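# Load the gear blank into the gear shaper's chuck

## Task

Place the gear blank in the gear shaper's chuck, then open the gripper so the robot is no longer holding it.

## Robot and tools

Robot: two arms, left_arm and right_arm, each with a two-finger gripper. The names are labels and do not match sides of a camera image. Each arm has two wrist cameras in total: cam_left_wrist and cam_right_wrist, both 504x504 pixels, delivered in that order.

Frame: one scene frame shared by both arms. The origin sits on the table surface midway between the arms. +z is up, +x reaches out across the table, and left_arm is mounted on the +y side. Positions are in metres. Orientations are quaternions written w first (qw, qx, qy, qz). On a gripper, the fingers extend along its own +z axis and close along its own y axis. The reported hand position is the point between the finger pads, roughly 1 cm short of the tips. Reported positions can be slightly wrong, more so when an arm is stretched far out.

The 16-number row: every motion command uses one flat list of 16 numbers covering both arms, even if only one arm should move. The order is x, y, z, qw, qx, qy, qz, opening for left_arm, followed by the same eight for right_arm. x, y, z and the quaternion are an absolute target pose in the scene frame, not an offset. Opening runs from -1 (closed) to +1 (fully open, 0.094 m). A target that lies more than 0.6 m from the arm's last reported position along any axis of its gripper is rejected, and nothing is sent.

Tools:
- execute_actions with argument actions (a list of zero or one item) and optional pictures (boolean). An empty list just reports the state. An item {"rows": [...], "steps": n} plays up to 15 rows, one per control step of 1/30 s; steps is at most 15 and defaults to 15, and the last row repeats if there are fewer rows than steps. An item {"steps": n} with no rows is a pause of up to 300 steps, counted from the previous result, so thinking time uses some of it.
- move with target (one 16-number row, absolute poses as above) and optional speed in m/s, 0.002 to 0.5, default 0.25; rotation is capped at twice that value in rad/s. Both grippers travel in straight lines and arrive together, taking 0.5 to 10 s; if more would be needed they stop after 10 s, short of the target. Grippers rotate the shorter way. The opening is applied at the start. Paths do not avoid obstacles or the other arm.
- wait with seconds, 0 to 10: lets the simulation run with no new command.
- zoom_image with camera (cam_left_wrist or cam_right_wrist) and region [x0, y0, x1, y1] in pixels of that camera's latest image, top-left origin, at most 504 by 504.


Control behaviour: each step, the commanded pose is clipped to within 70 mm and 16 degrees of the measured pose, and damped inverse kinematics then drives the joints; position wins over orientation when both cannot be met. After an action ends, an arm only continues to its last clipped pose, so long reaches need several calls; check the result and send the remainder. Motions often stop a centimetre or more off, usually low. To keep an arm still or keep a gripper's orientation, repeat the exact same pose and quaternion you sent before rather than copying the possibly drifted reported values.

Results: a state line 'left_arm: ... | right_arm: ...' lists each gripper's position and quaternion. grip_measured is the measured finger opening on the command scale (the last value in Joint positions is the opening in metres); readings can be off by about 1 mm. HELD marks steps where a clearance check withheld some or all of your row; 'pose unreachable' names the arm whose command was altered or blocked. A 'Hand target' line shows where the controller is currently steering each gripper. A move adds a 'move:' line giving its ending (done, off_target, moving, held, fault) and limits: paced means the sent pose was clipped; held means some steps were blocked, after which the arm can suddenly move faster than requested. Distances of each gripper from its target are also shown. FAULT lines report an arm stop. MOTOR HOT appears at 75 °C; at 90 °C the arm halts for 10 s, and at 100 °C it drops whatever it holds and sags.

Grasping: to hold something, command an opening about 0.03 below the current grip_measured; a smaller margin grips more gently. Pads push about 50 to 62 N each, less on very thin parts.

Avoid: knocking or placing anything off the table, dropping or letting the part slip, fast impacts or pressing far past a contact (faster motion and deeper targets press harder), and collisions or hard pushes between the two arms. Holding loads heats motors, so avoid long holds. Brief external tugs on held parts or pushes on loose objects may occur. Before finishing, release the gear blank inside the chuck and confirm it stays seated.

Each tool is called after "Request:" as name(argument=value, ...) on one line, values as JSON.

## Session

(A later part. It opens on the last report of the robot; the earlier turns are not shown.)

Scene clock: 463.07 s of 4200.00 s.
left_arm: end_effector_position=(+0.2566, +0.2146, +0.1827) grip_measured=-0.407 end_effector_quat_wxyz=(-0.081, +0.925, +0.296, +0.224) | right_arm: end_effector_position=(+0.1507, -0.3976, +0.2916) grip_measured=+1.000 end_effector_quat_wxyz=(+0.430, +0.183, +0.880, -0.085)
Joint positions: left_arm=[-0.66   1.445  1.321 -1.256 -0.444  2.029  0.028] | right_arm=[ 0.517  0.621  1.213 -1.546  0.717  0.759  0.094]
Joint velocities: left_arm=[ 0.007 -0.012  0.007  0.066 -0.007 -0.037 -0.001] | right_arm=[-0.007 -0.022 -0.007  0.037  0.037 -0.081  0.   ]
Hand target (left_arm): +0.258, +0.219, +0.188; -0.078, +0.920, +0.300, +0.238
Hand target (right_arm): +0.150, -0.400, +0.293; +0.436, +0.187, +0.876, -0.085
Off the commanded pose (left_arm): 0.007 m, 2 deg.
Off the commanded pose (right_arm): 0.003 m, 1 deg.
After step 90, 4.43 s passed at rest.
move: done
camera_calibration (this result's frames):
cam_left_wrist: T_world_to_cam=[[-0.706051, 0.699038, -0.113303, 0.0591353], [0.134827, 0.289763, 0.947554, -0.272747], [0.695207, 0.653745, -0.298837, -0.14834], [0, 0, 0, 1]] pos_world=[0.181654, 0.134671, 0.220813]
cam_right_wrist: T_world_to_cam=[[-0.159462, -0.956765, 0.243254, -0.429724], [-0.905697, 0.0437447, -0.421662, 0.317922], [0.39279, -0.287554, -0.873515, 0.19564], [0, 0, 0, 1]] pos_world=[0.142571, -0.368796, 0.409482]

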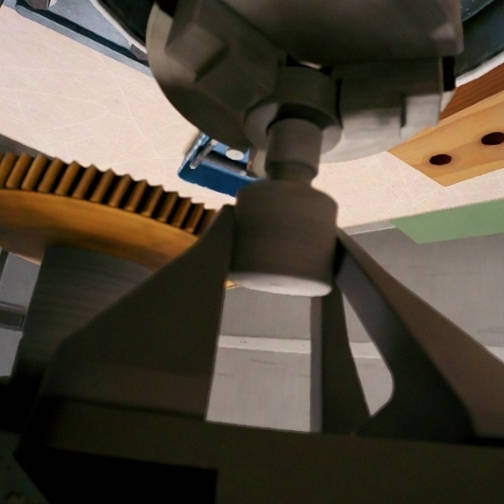

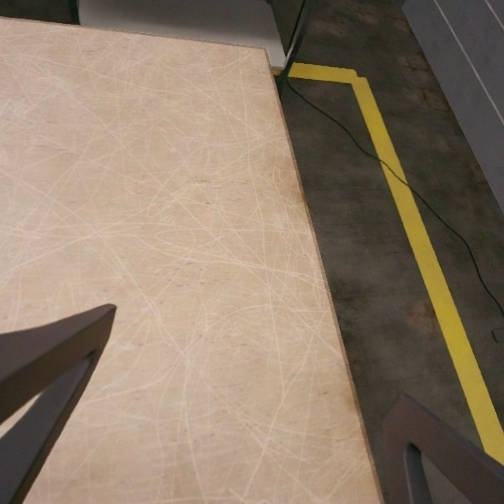

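Well aligned. Descend with slight twist.

Request:
move(target=[0.257,0.2155,0.168,-0.082,0.912,0.325,0.236,-0.5,0.15,-0.4,0.293,0.436,0.187,0.876,-0.085,1], speed=0.004)

Request:
zoom_image(camera="cam_left_wrist", region=[180,40,440,320])

Scene clock: 476.13 s of 4200.00 s.
left_arm: end_effector_position=(+0.2590, +0.2161, +0.1786) grip_measured=-0.407 end_effector_quat_wxyz=(-0.078, +0.911, +0.325, +0.241) | right_arm: end_effector_position=(+0.1507, -0.3976, +0.2916) grip_measured=+1.000 end_effector_quat_wxyz=(+0.430, +0.183, +0.880, -0.085)
Joint positions: left_arm=[-0.668  1.438  1.288 -1.219 -0.474  1.962  0.028] | right_arm=[ 0.517  0.621  1.213 -1.546  0.717  0.759  0.094]
Joint velocities: left_arm=[-0.002 -0.012  0.012 -0.037  0.022  0.007 -0.   ] | right_arm=[ 0.002  0.007  0.022  0.022 -0.007 -0.037  0.   ]
Hand target (left_arm): +0.257, +0.216, +0.168; -0.083, +0.912, +0.325, +0.236
Hand target (right_arm): +0.150, -0.400, +0.293; +0.436, +0.187, +0.876, -0.085
Off the commanded pose (left_arm): 0.011 m, 1 deg.
Off the commanded pose (right_arm): 0.003 m, 1 deg.
After step 90, 1.40 s passed at rest.
move: off_target (left_arm)
camera_calibration (this result's frames):
cam_left_wrist: T_world_to_cam=[[-0.739206, 0.656987, -0.148132, 0.0831969], [0.0773031, 0.301266, 0.950402, -0.257706], [0.669029, 0.691091, -0.273485, -0.158061], [0, 0, 0, 1]] pos_world=[0.187168, 0.132213, 0.214021]
cam_right_wrist: T_world_to_cam=[[-0.159462, -0.956765, 0.243254, -0.429724], [-0.905697, 0.0437447, -0.421662, 0.317922], [0.39279, -0.287554, -0.873515, 0.19564], [0, 0, 0, 1]] pos_world=[0.142571, -0.368796, 0.409482]

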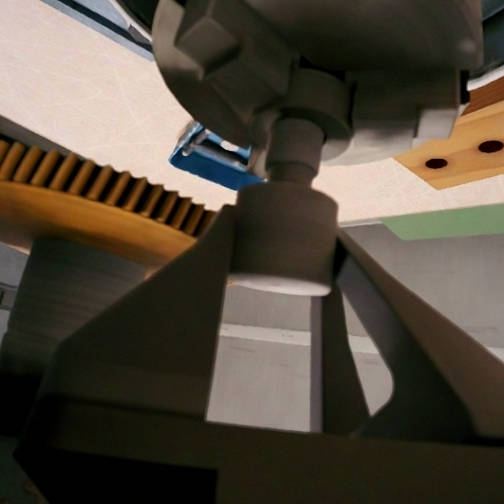

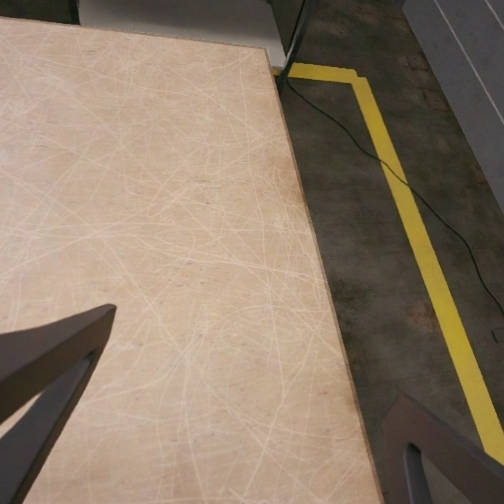

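Region (180, 40, 440, 320) of cam_left_wrist's 504x504 image, scaled by 1.800, with more detail than that image has; it fills the left 468 columns of this view, and the rest is white.

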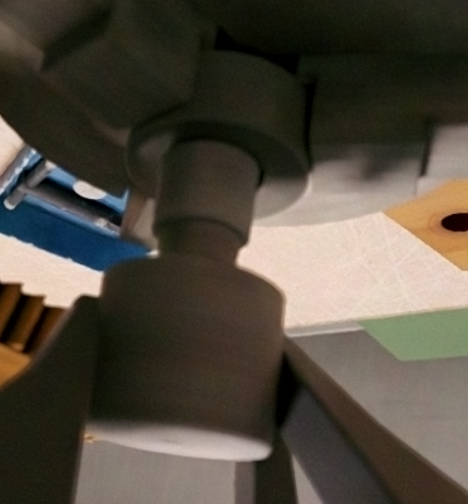

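Request:
move(target=[0.251,0.211,0.168,-0.075,0.925,0.30,0.22,-0.415,0.15,-0.4,0.293,0.436,0.187,0.876,-0.085,1], speed=0.004)

Request:
zoom_image(camera="cam_left_wrist", region=[180,40,440,320])

Scene clock: 492.60 s of 4200.00 s.
left_arm: end_effector_position=(+0.2590, +0.2154, +0.1787) grip_measured=-0.402 end_effector_quat_wxyz=(-0.080, +0.917, +0.309, +0.239) | right_arm: end_effector_position=(+0.1507, -0.3976, +0.2916) grip_measured=+1.000 end_effector_quat_wxyz=(+0.430, +0.183, +0.880, -0.085)
Joint positions: left_arm=[-0.668  1.437  1.288 -1.217 -0.47   1.997  0.028] | right_arm=[ 0.517  0.621  1.213 -1.546  0.717  0.759  0.094]
Joint velocities: left_arm=[-0.012 -0.002 -0.012  0.007  0.007  0.022 -0.001] | right_arm=[-0.012 -0.027 -0.002  0.037 -0.022 -0.11   0.   ]
Hand target (left_arm): +0.251, +0.211, +0.168; -0.076, +0.925, +0.300, +0.220
Hand target (right_arm): +0.150, -0.400, +0.293; +0.436, +0.187, +0.876, -0.085
Off the commanded pose (left_arm): 0.014 m, 3 deg.
Off the commanded pose (right_arm): 0.003 m, 1 deg.
After step 90, 4.47 s passed at rest.
move: off_target (left_arm)
camera_calibration (this result's frames):
cam_left_wrist: T_world_to_cam=[[-0.719365, 0.681399, -0.134939, 0.0709743], [0.0960367, 0.289955, 0.952209, -0.260308], [0.687961, 0.672027, -0.274023, -0.158263], [0, 0, 0, 1]] pos_world=[0.184934, 0.133473, 0.214077]
cam_right_wrist: T_world_to_cam=[[-0.159462, -0.956765, 0.243254, -0.429724], [-0.905697, 0.0437447, -0.421662, 0.317922], [0.39279, -0.287554, -0.873515, 0.19564], [0, 0, 0, 1]] pos_world=[0.142571, -0.368796, 0.409482]

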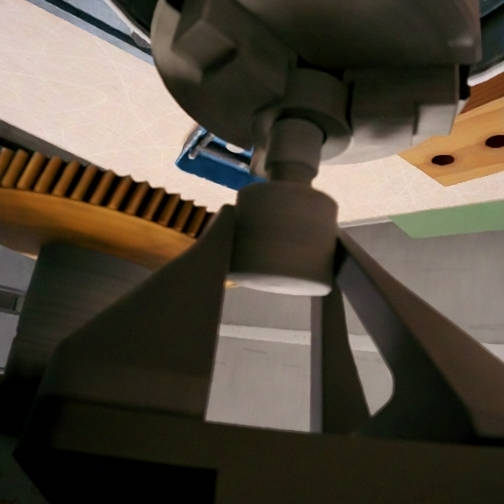

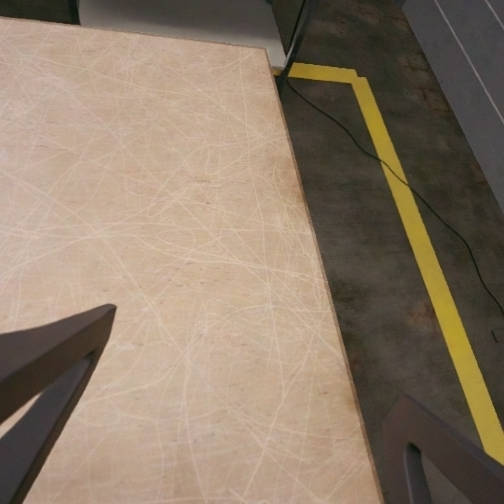

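Region (180, 40, 440, 320) of cam_left_wrist's 504x504 image, scaled by 1.800, with more detail than that image has; it fills the left 468 columns of this view, and the rest is white.

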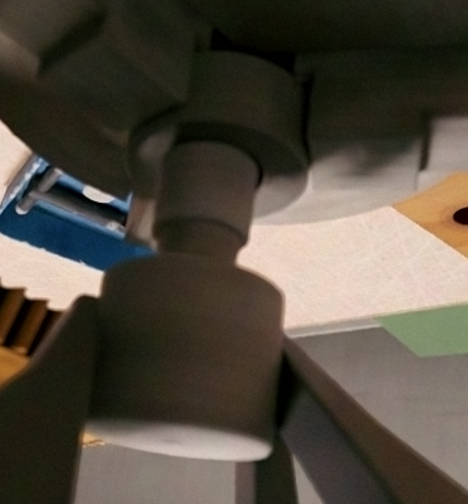

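Request:
move(target=[0.240,0.204,0.176,-0.078,0.92,0.30,0.238,-0.42,0.15,-0.4,0.293,0.436,0.187,0.876,-0.085,1], speed=0.004)

Request:
zoom_image(camera="cam_left_wrist", region=[180,40,440,320])

Scene clock: 503.43 s of 4200.00 s.
left_arm: end_effector_position=(+0.2511, +0.2048, +0.1800) grip_measured=-0.403 end_effector_quat_wxyz=(-0.079, +0.915, +0.304, +0.252) | right_arm: end_effector_position=(+0.1507, -0.3976, +0.2916) grip_measured=+1.000 end_effector_quat_wxyz=(+0.430, +0.183, +0.880, -0.084)
Joint positions: left_arm=[-0.733  1.424  1.273 -1.226 -0.503  1.942  0.028] | right_arm=[ 0.517  0.621  1.213 -1.546  0.716  0.759  0.094]
Joint velocities: left_arm=[-0.012 -0.017 -0.007 -0.007  0.037  0.007 -0.001] | right_arm=[-0.002 -0.012  0.002 -0.066 -0.022 -0.007  0.   ]
Hand target (left_arm): +0.240, +0.204, +0.177; -0.079, +0.920, +0.300, +0.239
Hand target (right_arm): +0.150, -0.400, +0.293; +0.436, +0.187, +0.876, -0.085
Off the commanded pose (left_arm): 0.012 m, 2 deg.
Off the commanded pose (right_arm): 0.003 m, 1 deg.
After step 90, 2.03 s passed at rest.
move: off_target (left_arm)
camera_calibration (this result's frames):
cam_left_wrist: T_world_to_cam=[[-0.708342, 0.690592, -0.146064, 0.0700147], [0.0748621, 0.279259, 0.957293, -0.251162], [0.701889, 0.667156, -0.24951, -0.152297], [0, 0, 0, 1]] pos_world=[0.175292, 0.123393, 0.212663]
cam_right_wrist: T_world_to_cam=[[-0.159209, -0.956863, 0.243033, -0.429675], [-0.90578, 0.0436544, -0.421495, 0.317825], [0.392703, -0.28724, -0.873657, 0.195806], [0, 0, 0, 1]] pos_world=[0.142578, -0.368771, 0.409455]

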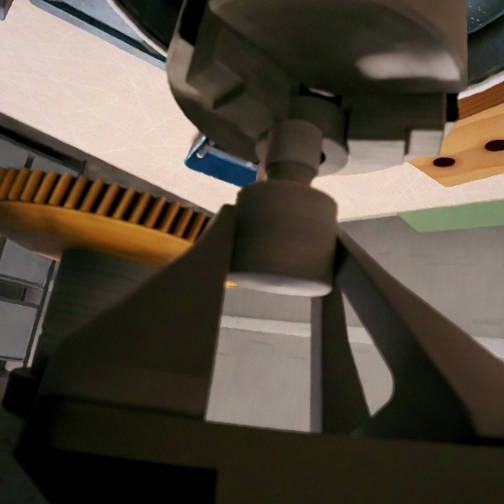

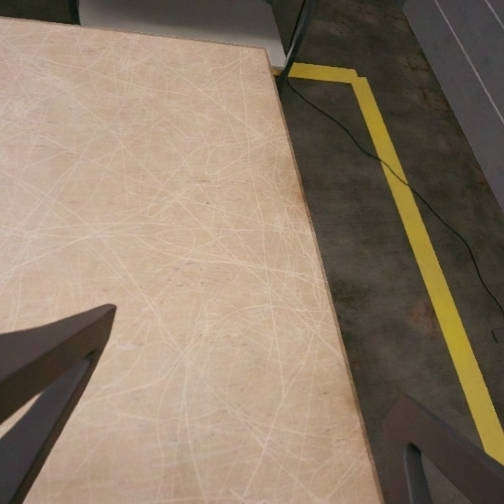

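Region (180, 40, 440, 320) of cam_left_wrist's 504x504 image, scaled by 1.800, with more detail than that image has; it fills the left 468 columns of this view, and the rest is white.

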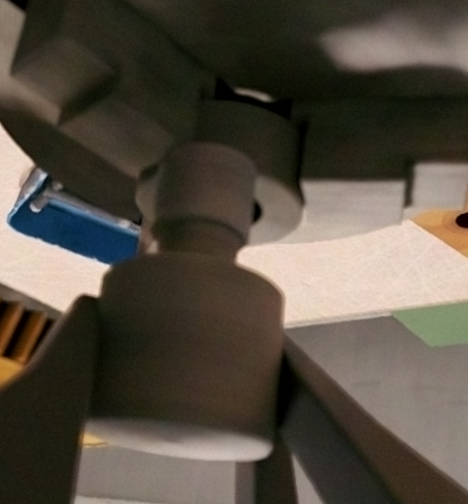

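Request:
move(target=[0.245,0.215,0.225,-0.078,0.92,0.30,0.238,-0.5,0.15,-0.4,0.293,0.436,0.187,0.876,-0.085,1], speed=0.03)

Request:
move(target=[0.22,0.36,0.22,-0.078,0.92,0.30,0.238,-0.5,0.15,-0.4,0.293,0.436,0.187,0.876,-0.085,1], speed=0.1)

Request:
move(target=[0.230,0.413,0.13,-0.25,0,0.968,0,-0.5,0.15,-0.4,0.293,0.436,0.187,0.876,-0.085,1], speed=0.1)

Scene clock: 521.00 s of 4200.00 s.
left_arm: end_effector_position=(+0.2409, +0.2136, +0.2148) grip_measured=-0.408 end_effector_quat_wxyz=(-0.084, +0.923, +0.297, +0.229) | right_arm: end_effector_position=(+0.1507, -0.3976, +0.2916) grip_measured=+1.000 end_effector_quat_wxyz=(+0.430, +0.183, +0.880, -0.084)
Joint positions: left_arm=[-0.705  1.424  1.429 -1.406 -0.463  1.98   0.028] | right_arm=[ 0.517  0.621  1.213 -1.546  0.716  0.759  0.094]
Joint velocities: left_arm=[ 0.002  0.022 -0.007 -0.051 -0.022  0.007 -0.001] | right_arm=[ 0.012 -0.007  0.007  0.007 -0.007 -0.066  0.   ]
Hand target (left_arm): +0.246, +0.214, +0.225; -0.078, +0.920, +0.300, +0.238
Hand target (right_arm): +0.150, -0.400, +0.293; +0.436, +0.187, +0.876, -0.085
Off the commanded pose (left_arm): 0.011 m, 1 deg.
Off the commanded pose (right_arm): 0.003 m, 1 deg.
After step 90, 12.67 s passed at rest.
move: off_target (left_arm)
camera_calibration (this result's frames):
cam_left_wrist: T_world_to_cam=[[-0.70685, 0.698339, -0.112633, 0.0525453], [0.127335, 0.282247, 0.950853, -0.298088], [0.695808, 0.657768, -0.28843, -0.13044], [0, 0, 0, 1]] pos_world=[0.16586, 0.13324, 0.251734]
cam_right_wrist: T_world_to_cam=[[-0.159209, -0.956863, 0.243033, -0.429675], [-0.90578, 0.0436544, -0.421495, 0.317825], [0.392703, -0.28724, -0.873657, 0.195806], [0, 0, 0, 1]] pos_world=[0.142578, -0.368771, 0.409455]

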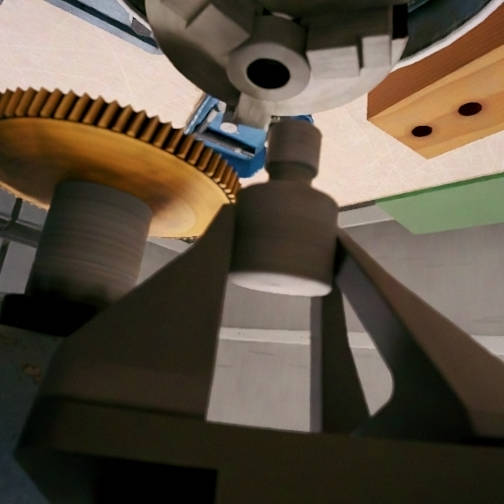

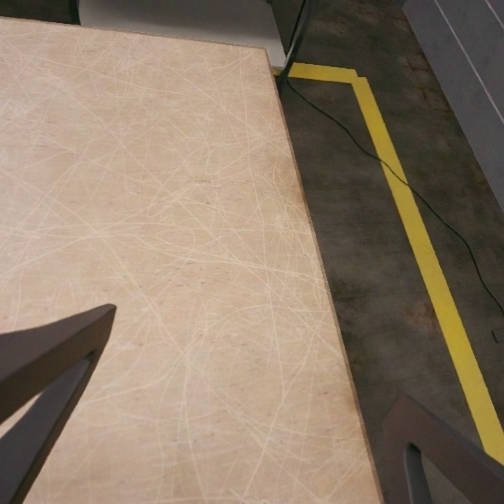

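Scene clock: 522.83 s of 4200.00 s.
left_arm: end_effector_position=(+0.2197, +0.3519, +0.2155) grip_measured=-0.408 end_effector_quat_wxyz=(-0.174, +0.846, +0.447, +0.233) | right_arm: end_effector_position=(+0.1507, -0.3976, +0.2916) grip_measured=+1.000 end_effector_quat_wxyz=(+0.430, +0.183, +0.880, -0.084)
Joint positions: left_arm=[-0.273  1.286  1.288 -1.381 -0.563  2.076  0.028] | right_arm=[ 0.517  0.621  1.213 -1.546  0.716  0.759  0.094]
Joint velocities: left_arm=[-0.002 -0.002  0.007  0.066 -0.066 -0.007  0.   ] | right_arm=[ 0.012 -0.007 -0.017 -0.037  0.022  0.007  0.   ]
Hand target (left_arm): +0.220, +0.357, +0.220; -0.180, +0.840, +0.449, +0.246
Hand target (right_arm): +0.150, -0.400, +0.293; +0.436, +0.187, +0.876, -0.085
Off the commanded pose (left_arm): 0.009 m, 22 deg; orientation clipped at the last step of the last action.
Off the commanded pose (right_arm): 0.003 m, 1 deg.
joint sent to its limit (left arm) — the command would take joint 6 (wrist roll) past its upper limit, so that joint was sent only as far as its limit.
move: off_target (left_arm); limits=paced
camera_calibration (this result's frames):
cam_left_wrist: T_world_to_cam=[[-0.91077, 0.40838, -0.0610283, 0.0768132], [0.022906, 0.197541, 0.980027, -0.2886], [0.412279, 0.891181, -0.189268, -0.247643], [0, 0, 0, 1]] pos_world=[0.178668, 0.246336, 0.240652]
cam_right_wrist: T_world_to_cam=[[-0.159209, -0.956863, 0.243033, -0.429675], [-0.90578, 0.0436544, -0.421495, 0.317825], [0.392703, -0.28724, -0.873657, 0.195806], [0, 0, 0, 1]] pos_world=[0.142578, -0.368771, 0.409455]

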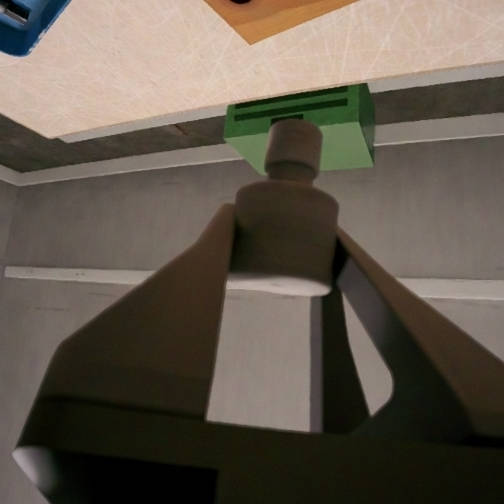

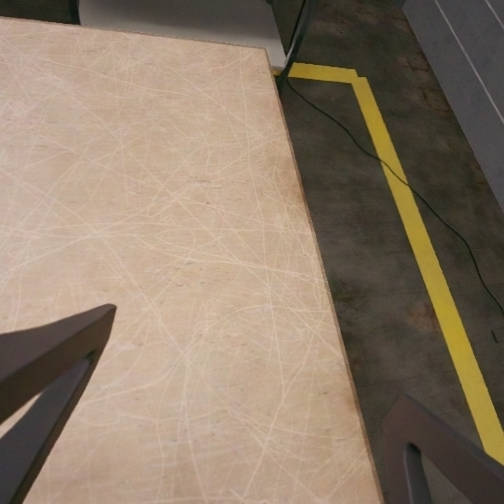

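Scene clock: 533.17 s of 4200.00 s.
left_arm: end_effector_position=(+0.2219, +0.4025, +0.1293) grip_measured=-0.408 end_effector_quat_wxyz=(-0.170, +0.098, +0.979, +0.051) | right_arm: end_effector_position=(+0.1507, -0.3976, +0.2916) grip_measured=+1.000 end_effector_quat_wxyz=(+0.430, +0.183, +0.880, -0.084)
Joint positions: left_arm=[ 0.153  1.818  1.534 -1.572 -0.218  0.445  0.028] | right_arm=[ 0.517  0.621  1.213 -1.546  0.716  0.759  0.094]
Joint velocities: left_arm=[ 0.007  0.007 -0.007 -0.007 -0.007 -0.022  0.   ] | right_arm=[ 0.017 -0.002 -0.012  0.007 -0.022 -0.007  0.   ]
Hand target (left_arm): +0.227, +0.406, +0.138; -0.158, +0.088, +0.982, +0.055
Hand target (right_arm): +0.150, -0.400, +0.293; +0.436, +0.187, +0.876, -0.085
Off the commanded pose (left_arm): 0.013 m, 16 deg.
Off the commanded pose (right_arm): 0.003 m, 1 deg.
joint sent to its limit (left arm) — the command would take joint 4 (wrist pitch) past its lower limit, so that joint was sent only as far as its limit.
move: off_target (left_arm; path cut at 10 s)
camera_calibration (this result's frames):
cam_left_wrist: T_world_to_cam=[[-0.0278163, -0.984854, -0.171141, 0.432012], [-0.438132, -0.141874, 0.887644, 0.036731], [-0.89848, 0.0996734, -0.42755, 0.330245], [0, 0, 0, 1]] pos_world=[0.324829, 0.397763, 0.182527]
cam_right_wrist: T_world_to_cam=[[-0.159209, -0.956863, 0.243033, -0.429675], [-0.90578, 0.0436544, -0.421495, 0.317825], [0.392703, -0.28724, -0.873657, 0.195806], [0, 0, 0, 1]] pos_world=[0.142578, -0.368771, 0.409455]

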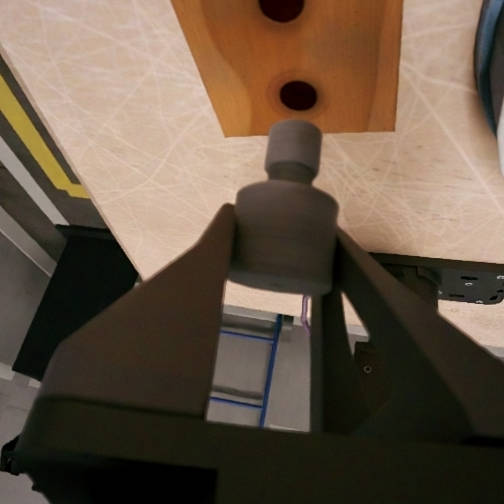

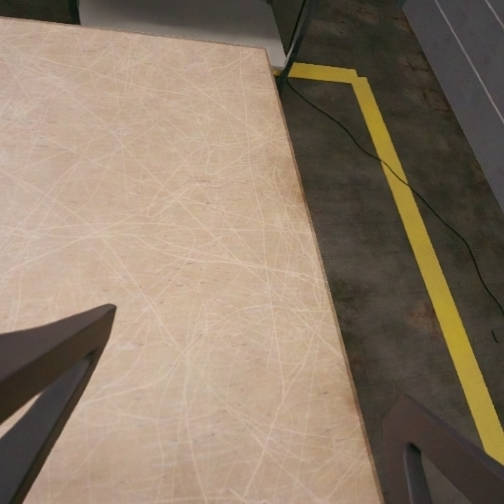

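Request:
move(target=[0.230,0.413,0.095,-0.25,0,0.968,0,-0.5,0.15,-0.4,0.293,0.436,0.187,0.876,-0.085,1], speed=0.03)

Request:
zoom_image(camera="cam_left_wrist", region=[180,40,440,320])

Scene clock: 544.20 s of 4200.00 s.
left_arm: end_effector_position=(+0.2236, +0.4082, +0.0874) grip_measured=-0.408 end_effector_quat_wxyz=(-0.230, +0.012, +0.973, +0.008) | right_arm: end_effector_position=(+0.1507, -0.3975, +0.2915) grip_measured=+1.000 end_effector_quat_wxyz=(+0.430, +0.183, +0.880, -0.084)
Joint positions: left_arm=[ 0.205  1.998  1.564 -1.573 -0.165  0.317  0.028] | right_arm=[ 0.517  0.621  1.213 -1.546  0.716  0.759  0.094]
Joint velocities: left_arm=[-0.002 -0.007 -0.012 -0.051 -0.007  0.051 -0.001] | right_arm=[-0.007 -0.007 -0.002 -0.022  0.022  0.007  0.   ]
Hand target (left_arm): +0.229, +0.412, +0.095; -0.218, +0.003, +0.976, +0.012
Hand target (right_arm): +0.150, -0.400, +0.293; +0.436, +0.187, +0.876, -0.085
Off the commanded pose (left_arm): 0.011 m, 3 deg.
Off the commanded pose (right_arm): 0.003 m, 1 deg.
joint sent to its limit (left arm) — the command would take joint 4 (wrist pitch) past its lower limit, so that joint was sent only as far as its limit.
After step 90, 3.27 s passed at rest.
move: off_target (left_arm)
camera_calibration (this result's frames):
cam_left_wrist: T_world_to_cam=[[0.139696, -0.980718, -0.136666, 0.388275], [-0.298786, -0.173335, 0.938447, 0.0526677], [-0.94404, -0.0902629, -0.317239, 0.391326], [0, 0, 0, 1]] pos_world=[0.330923, 0.425239, 0.127782]
cam_right_wrist: T_world_to_cam=[[-0.158957, -0.956961, 0.242812, -0.429625], [-0.905862, 0.0435641, -0.421328, 0.317729], [0.392616, -0.286927, -0.873799, 0.195973], [0, 0, 0, 1]] pos_world=[0.142585, -0.368746, 0.409427]

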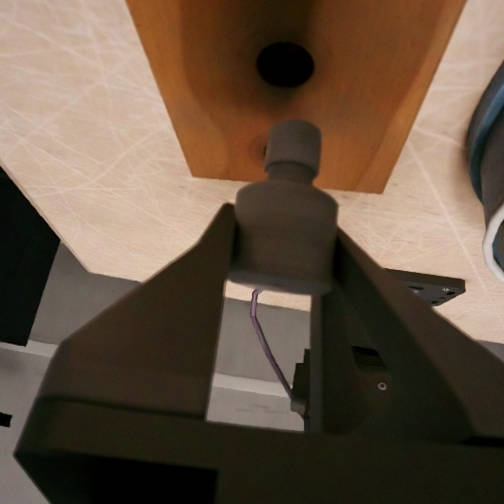

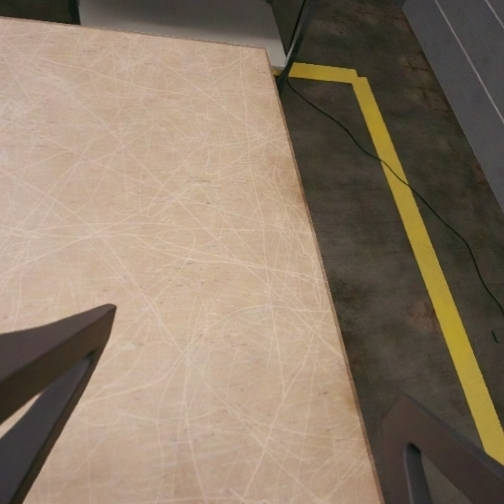

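Region (180, 40, 440, 320) of cam_left_wrist's 504x504 image, scaled by 1.800, with more detail than that image has; it fills the left 468 columns of this view, and the rest is white.

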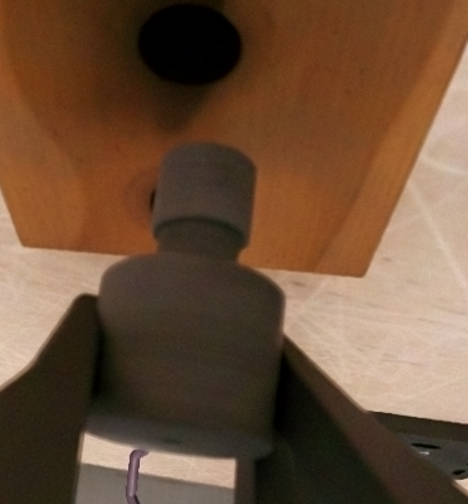

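Request:
move(target=[0.234,0.415,0.082,-0.25,0,0.968,0,-0.5,0.15,-0.4,0.293,0.436,0.187,0.876,-0.085,1], speed=0.015)

Request:
zoom_image(camera="cam_left_wrist", region=[180,40,440,320])

Scene clock: 559.87 s of 4200.00 s.
left_arm: end_effector_position=(+0.2281, +0.4096, +0.0741) grip_measured=-0.408 end_effector_quat_wxyz=(-0.248, +0.012, +0.969, +0.002) | right_arm: end_effector_position=(+0.1507, -0.3975, +0.2915) grip_measured=+1.000 end_effector_quat_wxyz=(+0.430, +0.183, +0.880, -0.084)
Joint positions: left_arm=[ 0.205  2.065  1.591 -1.573 -0.165  0.313  0.028] | right_arm=[ 0.517  0.621  1.213 -1.546  0.716  0.759  0.094]
Joint velocities: left_arm=[-0.017  0.002 -0.007  0.007  0.066  0.037  0.   ] | right_arm=[ 0.002 -0.012 -0.002  0.007 -0.037 -0.022  0.   ]
Hand target (left_arm): +0.234, +0.415, +0.082; -0.236, +0.002, +0.972, +0.005
Hand target (right_arm): +0.150, -0.400, +0.293; +0.436, +0.187, +0.876, -0.085
Off the commanded pose (left_arm): 0.011 m, 1 deg.
Off the commanded pose (right_arm): 0.003 m, 1 deg.
joint sent to its limit (left arm) — the command would take joint 4 (wrist pitch) past its lower limit, so that joint was sent only as far as its limit.
After step 90, 10.77 s passed at rest.
move: off_target (left_arm)
camera_calibration (this result's frames):
cam_left_wrist: T_world_to_cam=[[0.138644, -0.981705, -0.13051, 0.3874], [-0.262548, -0.163502, 0.950966, 0.0535248], [-0.954907, -0.097581, -0.280413, 0.394321], [0, 0, 0, 1]] pos_world=[0.336881, 0.427542, 0.110232]
cam_right_wrist: T_world_to_cam=[[-0.158957, -0.956961, 0.242812, -0.429625], [-0.905862, 0.0435641, -0.421328, 0.317729], [0.392616, -0.286927, -0.873799, 0.195973], [0, 0, 0, 1]] pos_world=[0.142585, -0.368746, 0.409427]

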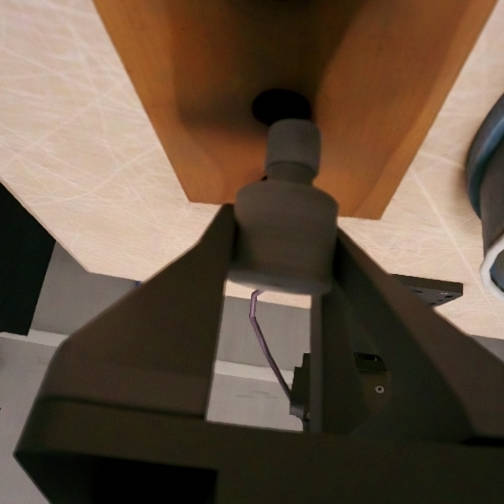

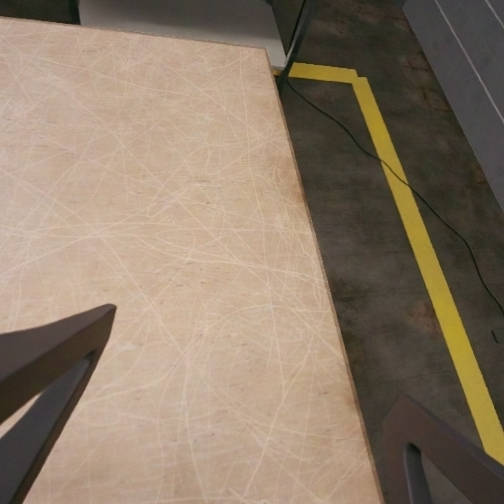

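Region (180, 40, 440, 320) of cam_left_wrist's 504x504 image, scaled by 1.800, with more detail than that image has; it fills the left 468 columns of this view, and the rest is white.

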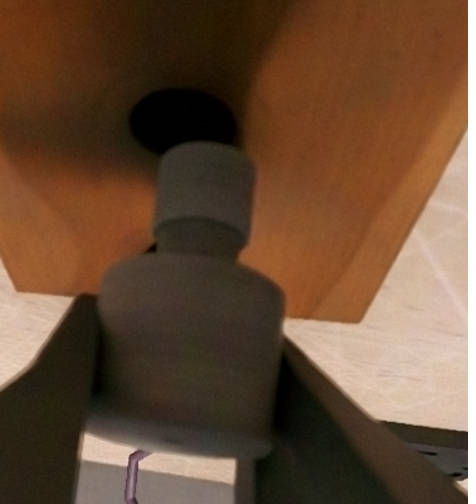

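Request:
move(target=[0.234,0.420,0.073,-0.25,0,0.968,0,-0.5,0.15,-0.4,0.293,0.436,0.187,0.876,-0.085,1], speed=0.01)

Request:
zoom_image(camera="cam_left_wrist", region=[180,40,440,320])

Scene clock: 569.40 s of 4200.00 s.
left_arm: end_effector_position=(+0.2279, +0.4106, +0.0699) grip_measured=-0.408 end_effector_quat_wxyz=(-0.259, +0.005, +0.966, -0.010) | right_arm: end_effector_position=(+0.1507, -0.3975, +0.2915) grip_measured=+1.000 end_effector_quat_wxyz=(+0.430, +0.183, +0.880, -0.084)
Joint positions: left_arm=[ 0.217  2.097  1.611 -1.589 -0.151  0.313  0.028] | right_arm=[ 0.517  0.621  1.213 -1.546  0.716  0.759  0.094]
Joint velocities: left_arm=[-0.002  0.007  0.012 -0.066 -0.022 -0.007  0.001] | right_arm=[ 0.012  0.012 -0.002 -0.007 -0.037 -0.007  0.   ]
Hand target (left_arm): +0.234, +0.420, +0.073; -0.249, +0.000, +0.969, +0.000
Hand target (right_arm): +0.150, -0.400, +0.293; +0.436, +0.187, +0.876, -0.085
Off the commanded pose (left_arm): 0.012 m, 2 deg.
Off the commanded pose (right_arm): 0.003 m, 1 deg.
joint sent to its limit (left arm) — the command would take joint 4 (wrist pitch) past its lower limit, so that joint was sent only as far as its limit.
After step 90, 5.10 s passed at rest.
move: off_target (left_arm)
camera_calibration (this result's frames):
cam_left_wrist: T_world_to_cam=[[0.154098, -0.98146, -0.11397, 0.383097], [-0.238564, -0.148894, 0.959645, 0.0455496], [-0.958823, -0.12069, -0.257085, 0.40172], [0, 0, 0, 1]] pos_world=[0.337011, 0.43126, 0.103226]
cam_right_wrist: T_world_to_cam=[[-0.158957, -0.956961, 0.242812, -0.429625], [-0.905862, 0.0435641, -0.421328, 0.317729], [0.392616, -0.286927, -0.873799, 0.195973], [0, 0, 0, 1]] pos_world=[0.142585, -0.368746, 0.409427]

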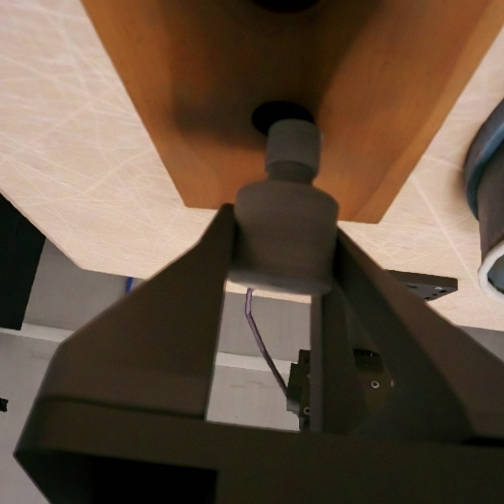

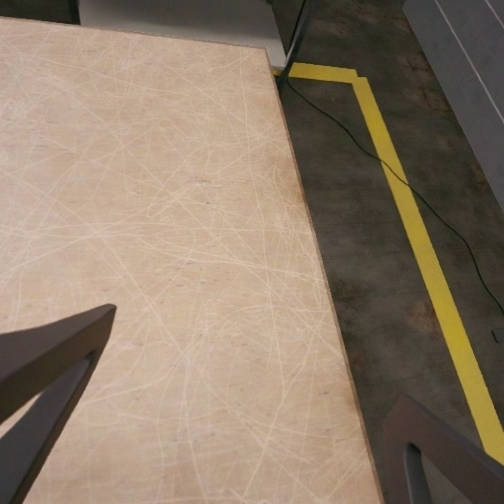

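Region (180, 40, 440, 320) of cam_left_wrist's 504x504 image, scaled by 1.800, with more detail than that image has; it fills the left 468 columns of this view, and the rest is white.

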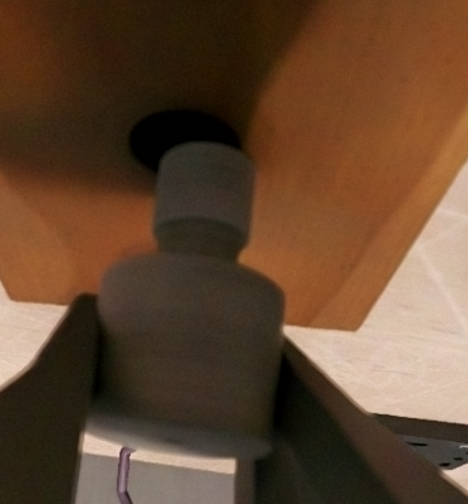

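Request:
move(target=[0.230,0.417,0.072,-0.21,0,0.978,0,-0.5,0.15,-0.4,0.293,0.436,0.187,0.876,-0.085,1], speed=0.01)

Request:
zoom_image(camera="cam_left_wrist", region=[180,40,440,320])

Scene clock: 582.00 s of 4200.00 s.
left_arm: end_effector_position=(+0.2278, +0.4122, +0.0693) grip_measured=-0.408 end_effector_quat_wxyz=(-0.227, +0.004, +0.974, -0.008) | right_arm: end_effector_position=(+0.1507, -0.3975, +0.2915) grip_measured=+1.000 end_effector_quat_wxyz=(+0.430, +0.183, +0.880, -0.084)
Joint positions: left_arm=[ 0.23   2.039  1.552 -1.522 -0.14   0.329  0.028] | right_arm=[ 0.517  0.621  1.213 -1.546  0.716  0.759  0.094]
Joint velocities: left_arm=[-0.012  0.002 -0.002 -0.007 -0.022 -0.007 -0.002] | right_arm=[-0.002 -0.017  0.002 -0.037 -0.022 -0.022  0.   ]
Hand target (left_arm): +0.230, +0.417, +0.071; -0.210, +0.000, +0.978, -0.001
Hand target (right_arm): +0.150, -0.400, +0.293; +0.436, +0.187, +0.876, -0.085
Off the commanded pose (left_arm): 0.006 m, 2 deg.
Off the commanded pose (right_arm): 0.003 m, 1 deg.
After step 90, 4.20 s passed at rest.
move: done
camera_calibration (this result's frames):
cam_left_wrist: T_world_to_cam=[[0.164628, -0.980406, -0.108174, 0.381435], [-0.299942, -0.154237, 0.941406, 0.0638607], [-0.939645, -0.122536, -0.319456, 0.4024], [0, 0, 0, 1]] pos_world=[0.334473, 0.433119, 0.109692]
cam_right_wrist: T_world_to_cam=[[-0.158957, -0.956961, 0.242812, -0.429625], [-0.905862, 0.0435641, -0.421328, 0.317729], [0.392616, -0.286927, -0.873799, 0.195973], [0, 0, 0, 1]] pos_world=[0.142585, -0.368746, 0.409427]

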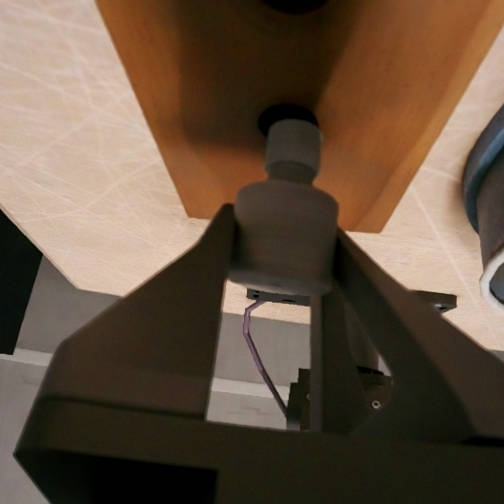

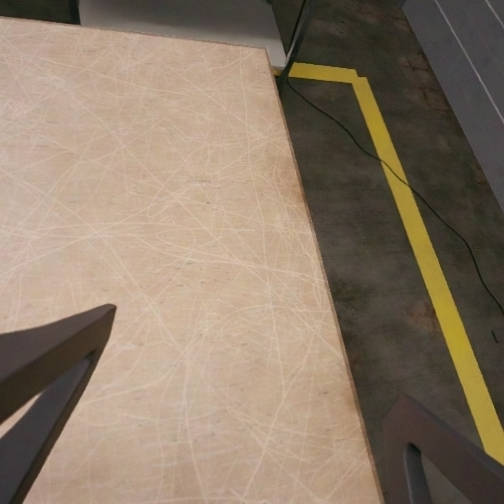

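Region (180, 40, 440, 320) of cam_left_wrist's 504x504 image, scaled by 1.800, with more detail than that image has; it fills the left 468 columns of this view, and the rest is white.

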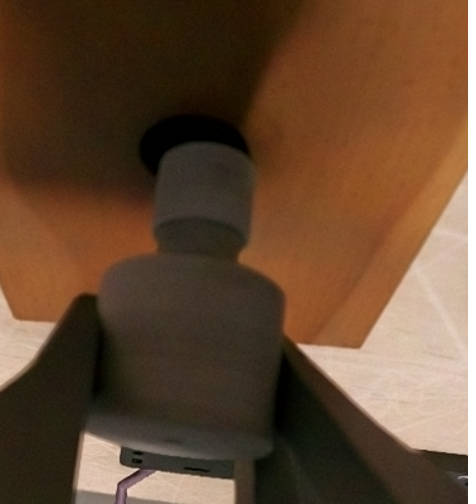

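Nearly. Descend.

Request:
move(target=[0.230,0.418,0.060,-0.21,0,0.978,0,-0.5,0.15,-0.4,0.293,0.436,0.187,0.876,-0.085,1], speed=0.008)

Request:
zoom_image(camera="cam_left_wrist", region=[180,40,440,320])

Scene clock: 590.90 s of 4200.00 s.
left_arm: end_effector_position=(+0.2272, +0.4122, +0.0683) grip_measured=-0.408 end_effector_quat_wxyz=(-0.224, +0.004, +0.975, -0.007) | right_arm: end_effector_position=(+0.1507, -0.3975, +0.2915) grip_measured=+1.000 end_effector_quat_wxyz=(+0.430, +0.183, +0.880, -0.084)
Joint positions: left_arm=[ 0.23   2.031  1.539 -1.51  -0.141  0.332  0.028] | right_arm=[ 0.517  0.621  1.213 -1.546  0.716  0.759  0.094]
Joint velocities: left_arm=[-0.012 -0.007 -0.012 -0.037 -0.037 -0.037 -0.001] | right_arm=[ 0.007 -0.007  0.017 -0.051 -0.037  0.007  0.   ]
Hand target (left_arm): +0.230, +0.418, +0.060; -0.210, +0.000, +0.978, -0.001
Hand target (right_arm): +0.150, -0.400, +0.293; +0.436, +0.187, +0.876, -0.085
Off the commanded pose (left_arm): 0.010 m, 2 deg.
Off the commanded pose (right_arm): 0.003 m, 1 deg.
After step 90, 3.17 s passed at rest.
move: done
camera_calibration (this result's frames):
cam_left_wrist: T_world_to_cam=[[0.163014, -0.980562, -0.109203, 0.381853], [-0.306507, -0.155539, 0.939075, 0.0668071], [-0.937806, -0.119611, -0.325904, 0.400342], [0, 0, 0, 1]] pos_world=[0.333672, 0.432707, 0.109436]
cam_right_wrist: T_world_to_cam=[[-0.158957, -0.956961, 0.242812, -0.429625], [-0.905862, 0.0435641, -0.421328, 0.317729], [0.392616, -0.286927, -0.873799, 0.195973], [0, 0, 0, 1]] pos_world=[0.142585, -0.368746, 0.409427]

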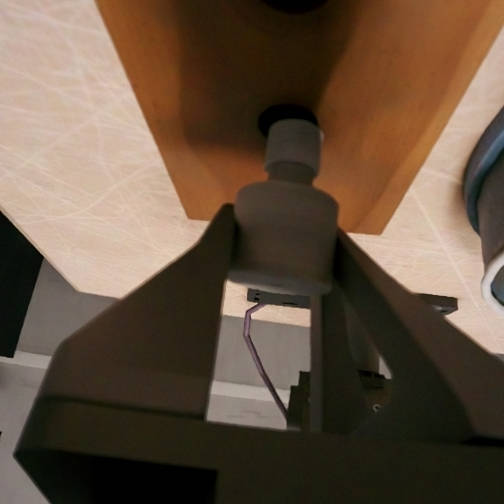

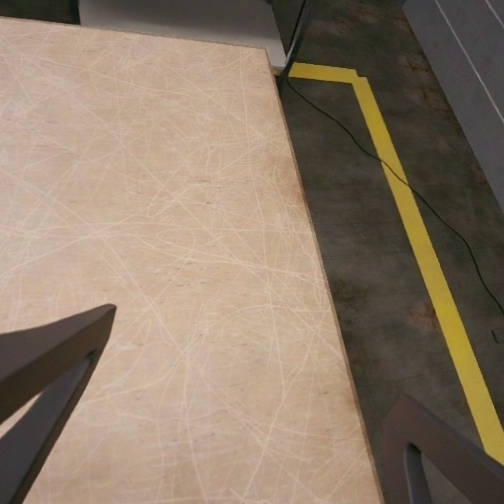

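Region (180, 40, 440, 320) of cam_left_wrist's 504x504 image, scaled by 1.800, with more detail than that image has; it fills the left 468 columns of this view, and the rest is white.

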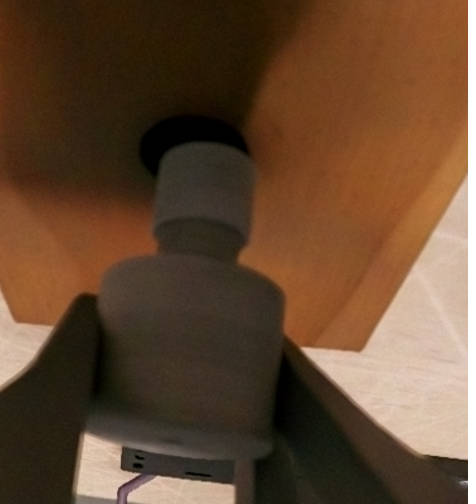

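Request:
move(target=[0.236,0.423,0.076,-0.21,0,0.978,0,-0.5,0.15,-0.4,0.293,0.436,0.187,0.876,-0.085,1], speed=0.006)

Request:
zoom_image(camera="cam_left_wrist", region=[180,40,440,320])

Scene clock: 601.83 s of 4200.00 s.
left_arm: end_effector_position=(+0.2292, +0.4155, +0.0685) grip_measured=-0.408 end_effector_quat_wxyz=(-0.223, +0.002, +0.975, -0.010) | right_arm: end_effector_position=(+0.1507, -0.3975, +0.2915) grip_measured=+1.000 end_effector_quat_wxyz=(+0.430, +0.183, +0.880, -0.084)
Joint positions: left_arm=[ 0.24   2.042  1.557 -1.515 -0.138  0.337  0.028] | right_arm=[ 0.517  0.621  1.213 -1.546  0.716  0.759  0.094]
Joint velocities: left_arm=[-0.012 -0.012  0.012 -0.007  0.007  0.022  0.001] | right_arm=[ 0.017 -0.017  0.012 -0.022  0.051 -0.037  0.   ]
Hand target (left_arm): +0.236, +0.423, +0.076; -0.209, -0.000, +0.978, -0.000
Hand target (right_arm): +0.150, -0.400, +0.293; +0.436, +0.187, +0.876, -0.085
Off the commanded pose (left_arm): 0.013 m, 2 deg.
Off the commanded pose (right_arm): 0.003 m, 1 deg.
After step 90, 4.90 s passed at rest.
move: off_target (left_arm)
camera_calibration (this result's frames):
cam_left_wrist: T_world_to_cam=[[0.17008, -0.979821, -0.10499, 0.382584], [-0.307643, -0.154013, 0.938955, 0.0673737], [-0.936178, -0.127398, -0.327629, 0.405618], [0, 0, 0, 1]] pos_world=[0.335388, 0.436916, 0.109799]
cam_right_wrist: T_world_to_cam=[[-0.158957, -0.956961, 0.242812, -0.429625], [-0.905862, 0.0435641, -0.421328, 0.317729], [0.392616, -0.286927, -0.873799, 0.195973], [0, 0, 0, 1]] pos_world=[0.142585, -0.368746, 0.409427]

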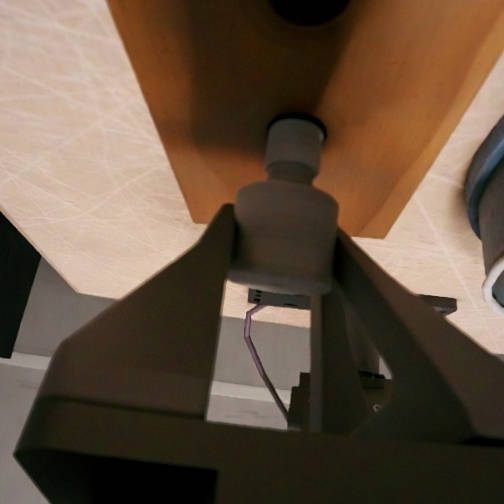

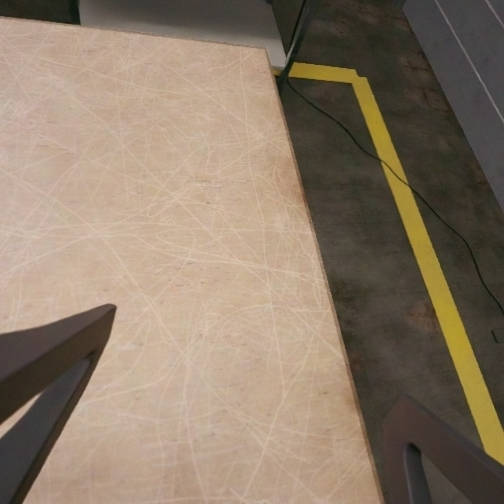

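Region (180, 40, 440, 320) of cam_left_wrist's 504x504 image, scaled by 1.800, with more detail than that image has; it fills the left 468 columns of this view, and the rest is white.

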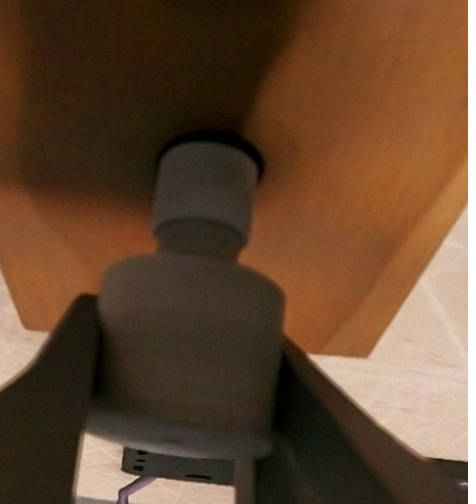

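Centred now. Push down, biased +x.

Request:
move(target=[0.233,0.416,0.055,-0.21,0,0.978,0,-0.5,0.15,-0.4,0.293,0.436,0.187,0.876,-0.085,1], speed=0.006)

Scene clock: 610.63 s of 4200.00 s.
left_arm: end_effector_position=(+0.2297, +0.4154, +0.0574) grip_measured=-0.408 end_effector_quat_wxyz=(-0.216, +0.000, +0.976, -0.008) | right_arm: end_effector_position=(+0.1507, -0.3975, +0.2915) grip_measured=+1.000 end_effector_quat_wxyz=(+0.430, +0.183, +0.880, -0.084)
Joint positions: left_arm=[ 0.24   2.042  1.517 -1.462 -0.136  0.336  0.028] | right_arm=[ 0.517  0.621  1.213 -1.546  0.716  0.759  0.094]
Joint velocities: left_arm=[ 0.007  0.002 -0.002 -0.007 -0.022 -0.007 -0.   ] | right_arm=[ 0.002  0.012 -0.002  0.037 -0.007 -0.037  0.   ]
Hand target (left_arm): +0.232, +0.416, +0.055; -0.210, -0.000, +0.978, -0.000
Hand target (right_arm): +0.150, -0.400, +0.293; +0.436, +0.187, +0.876, -0.085
Off the commanded pose (left_arm): 0.004 m, 1 deg.
Off the commanded pose (right_arm): 0.003 m, 1 deg.
After step 90, 2.80 s passed at rest.
move: done
camera_calibration (this result's frames):
cam_left_wrist: T_world_to_cam=[[0.173115, -0.979105, -0.106698, 0.380347], [-0.319849, -0.158351, 0.934142, 0.0828118], [-0.931519, -0.127587, -0.340579, 0.402215], [0, 0, 0, 1]] pos_world=[0.335314, 0.43683, 0.10021]
cam_right_wrist: T_world_to_cam=[[-0.158957, -0.956961, 0.242812, -0.429625], [-0.905862, 0.0435641, -0.421328, 0.317729], [0.392616, -0.286927, -0.873799, 0.195973], [0, 0, 0, 1]] pos_world=[0.142585, -0.368746, 0.409427]

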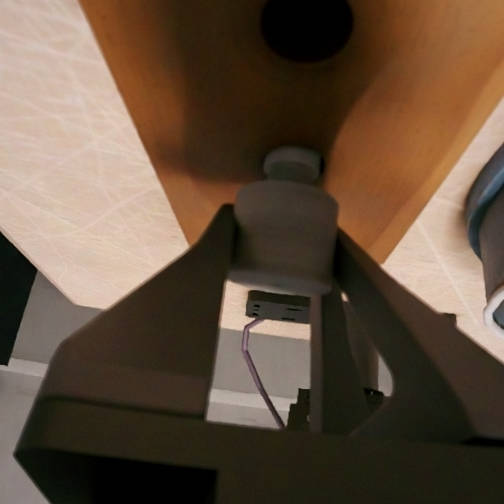

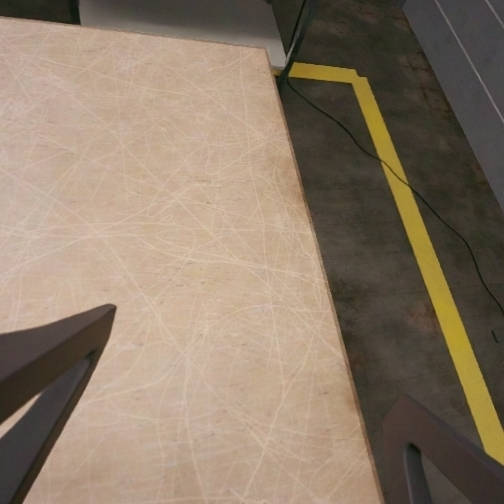

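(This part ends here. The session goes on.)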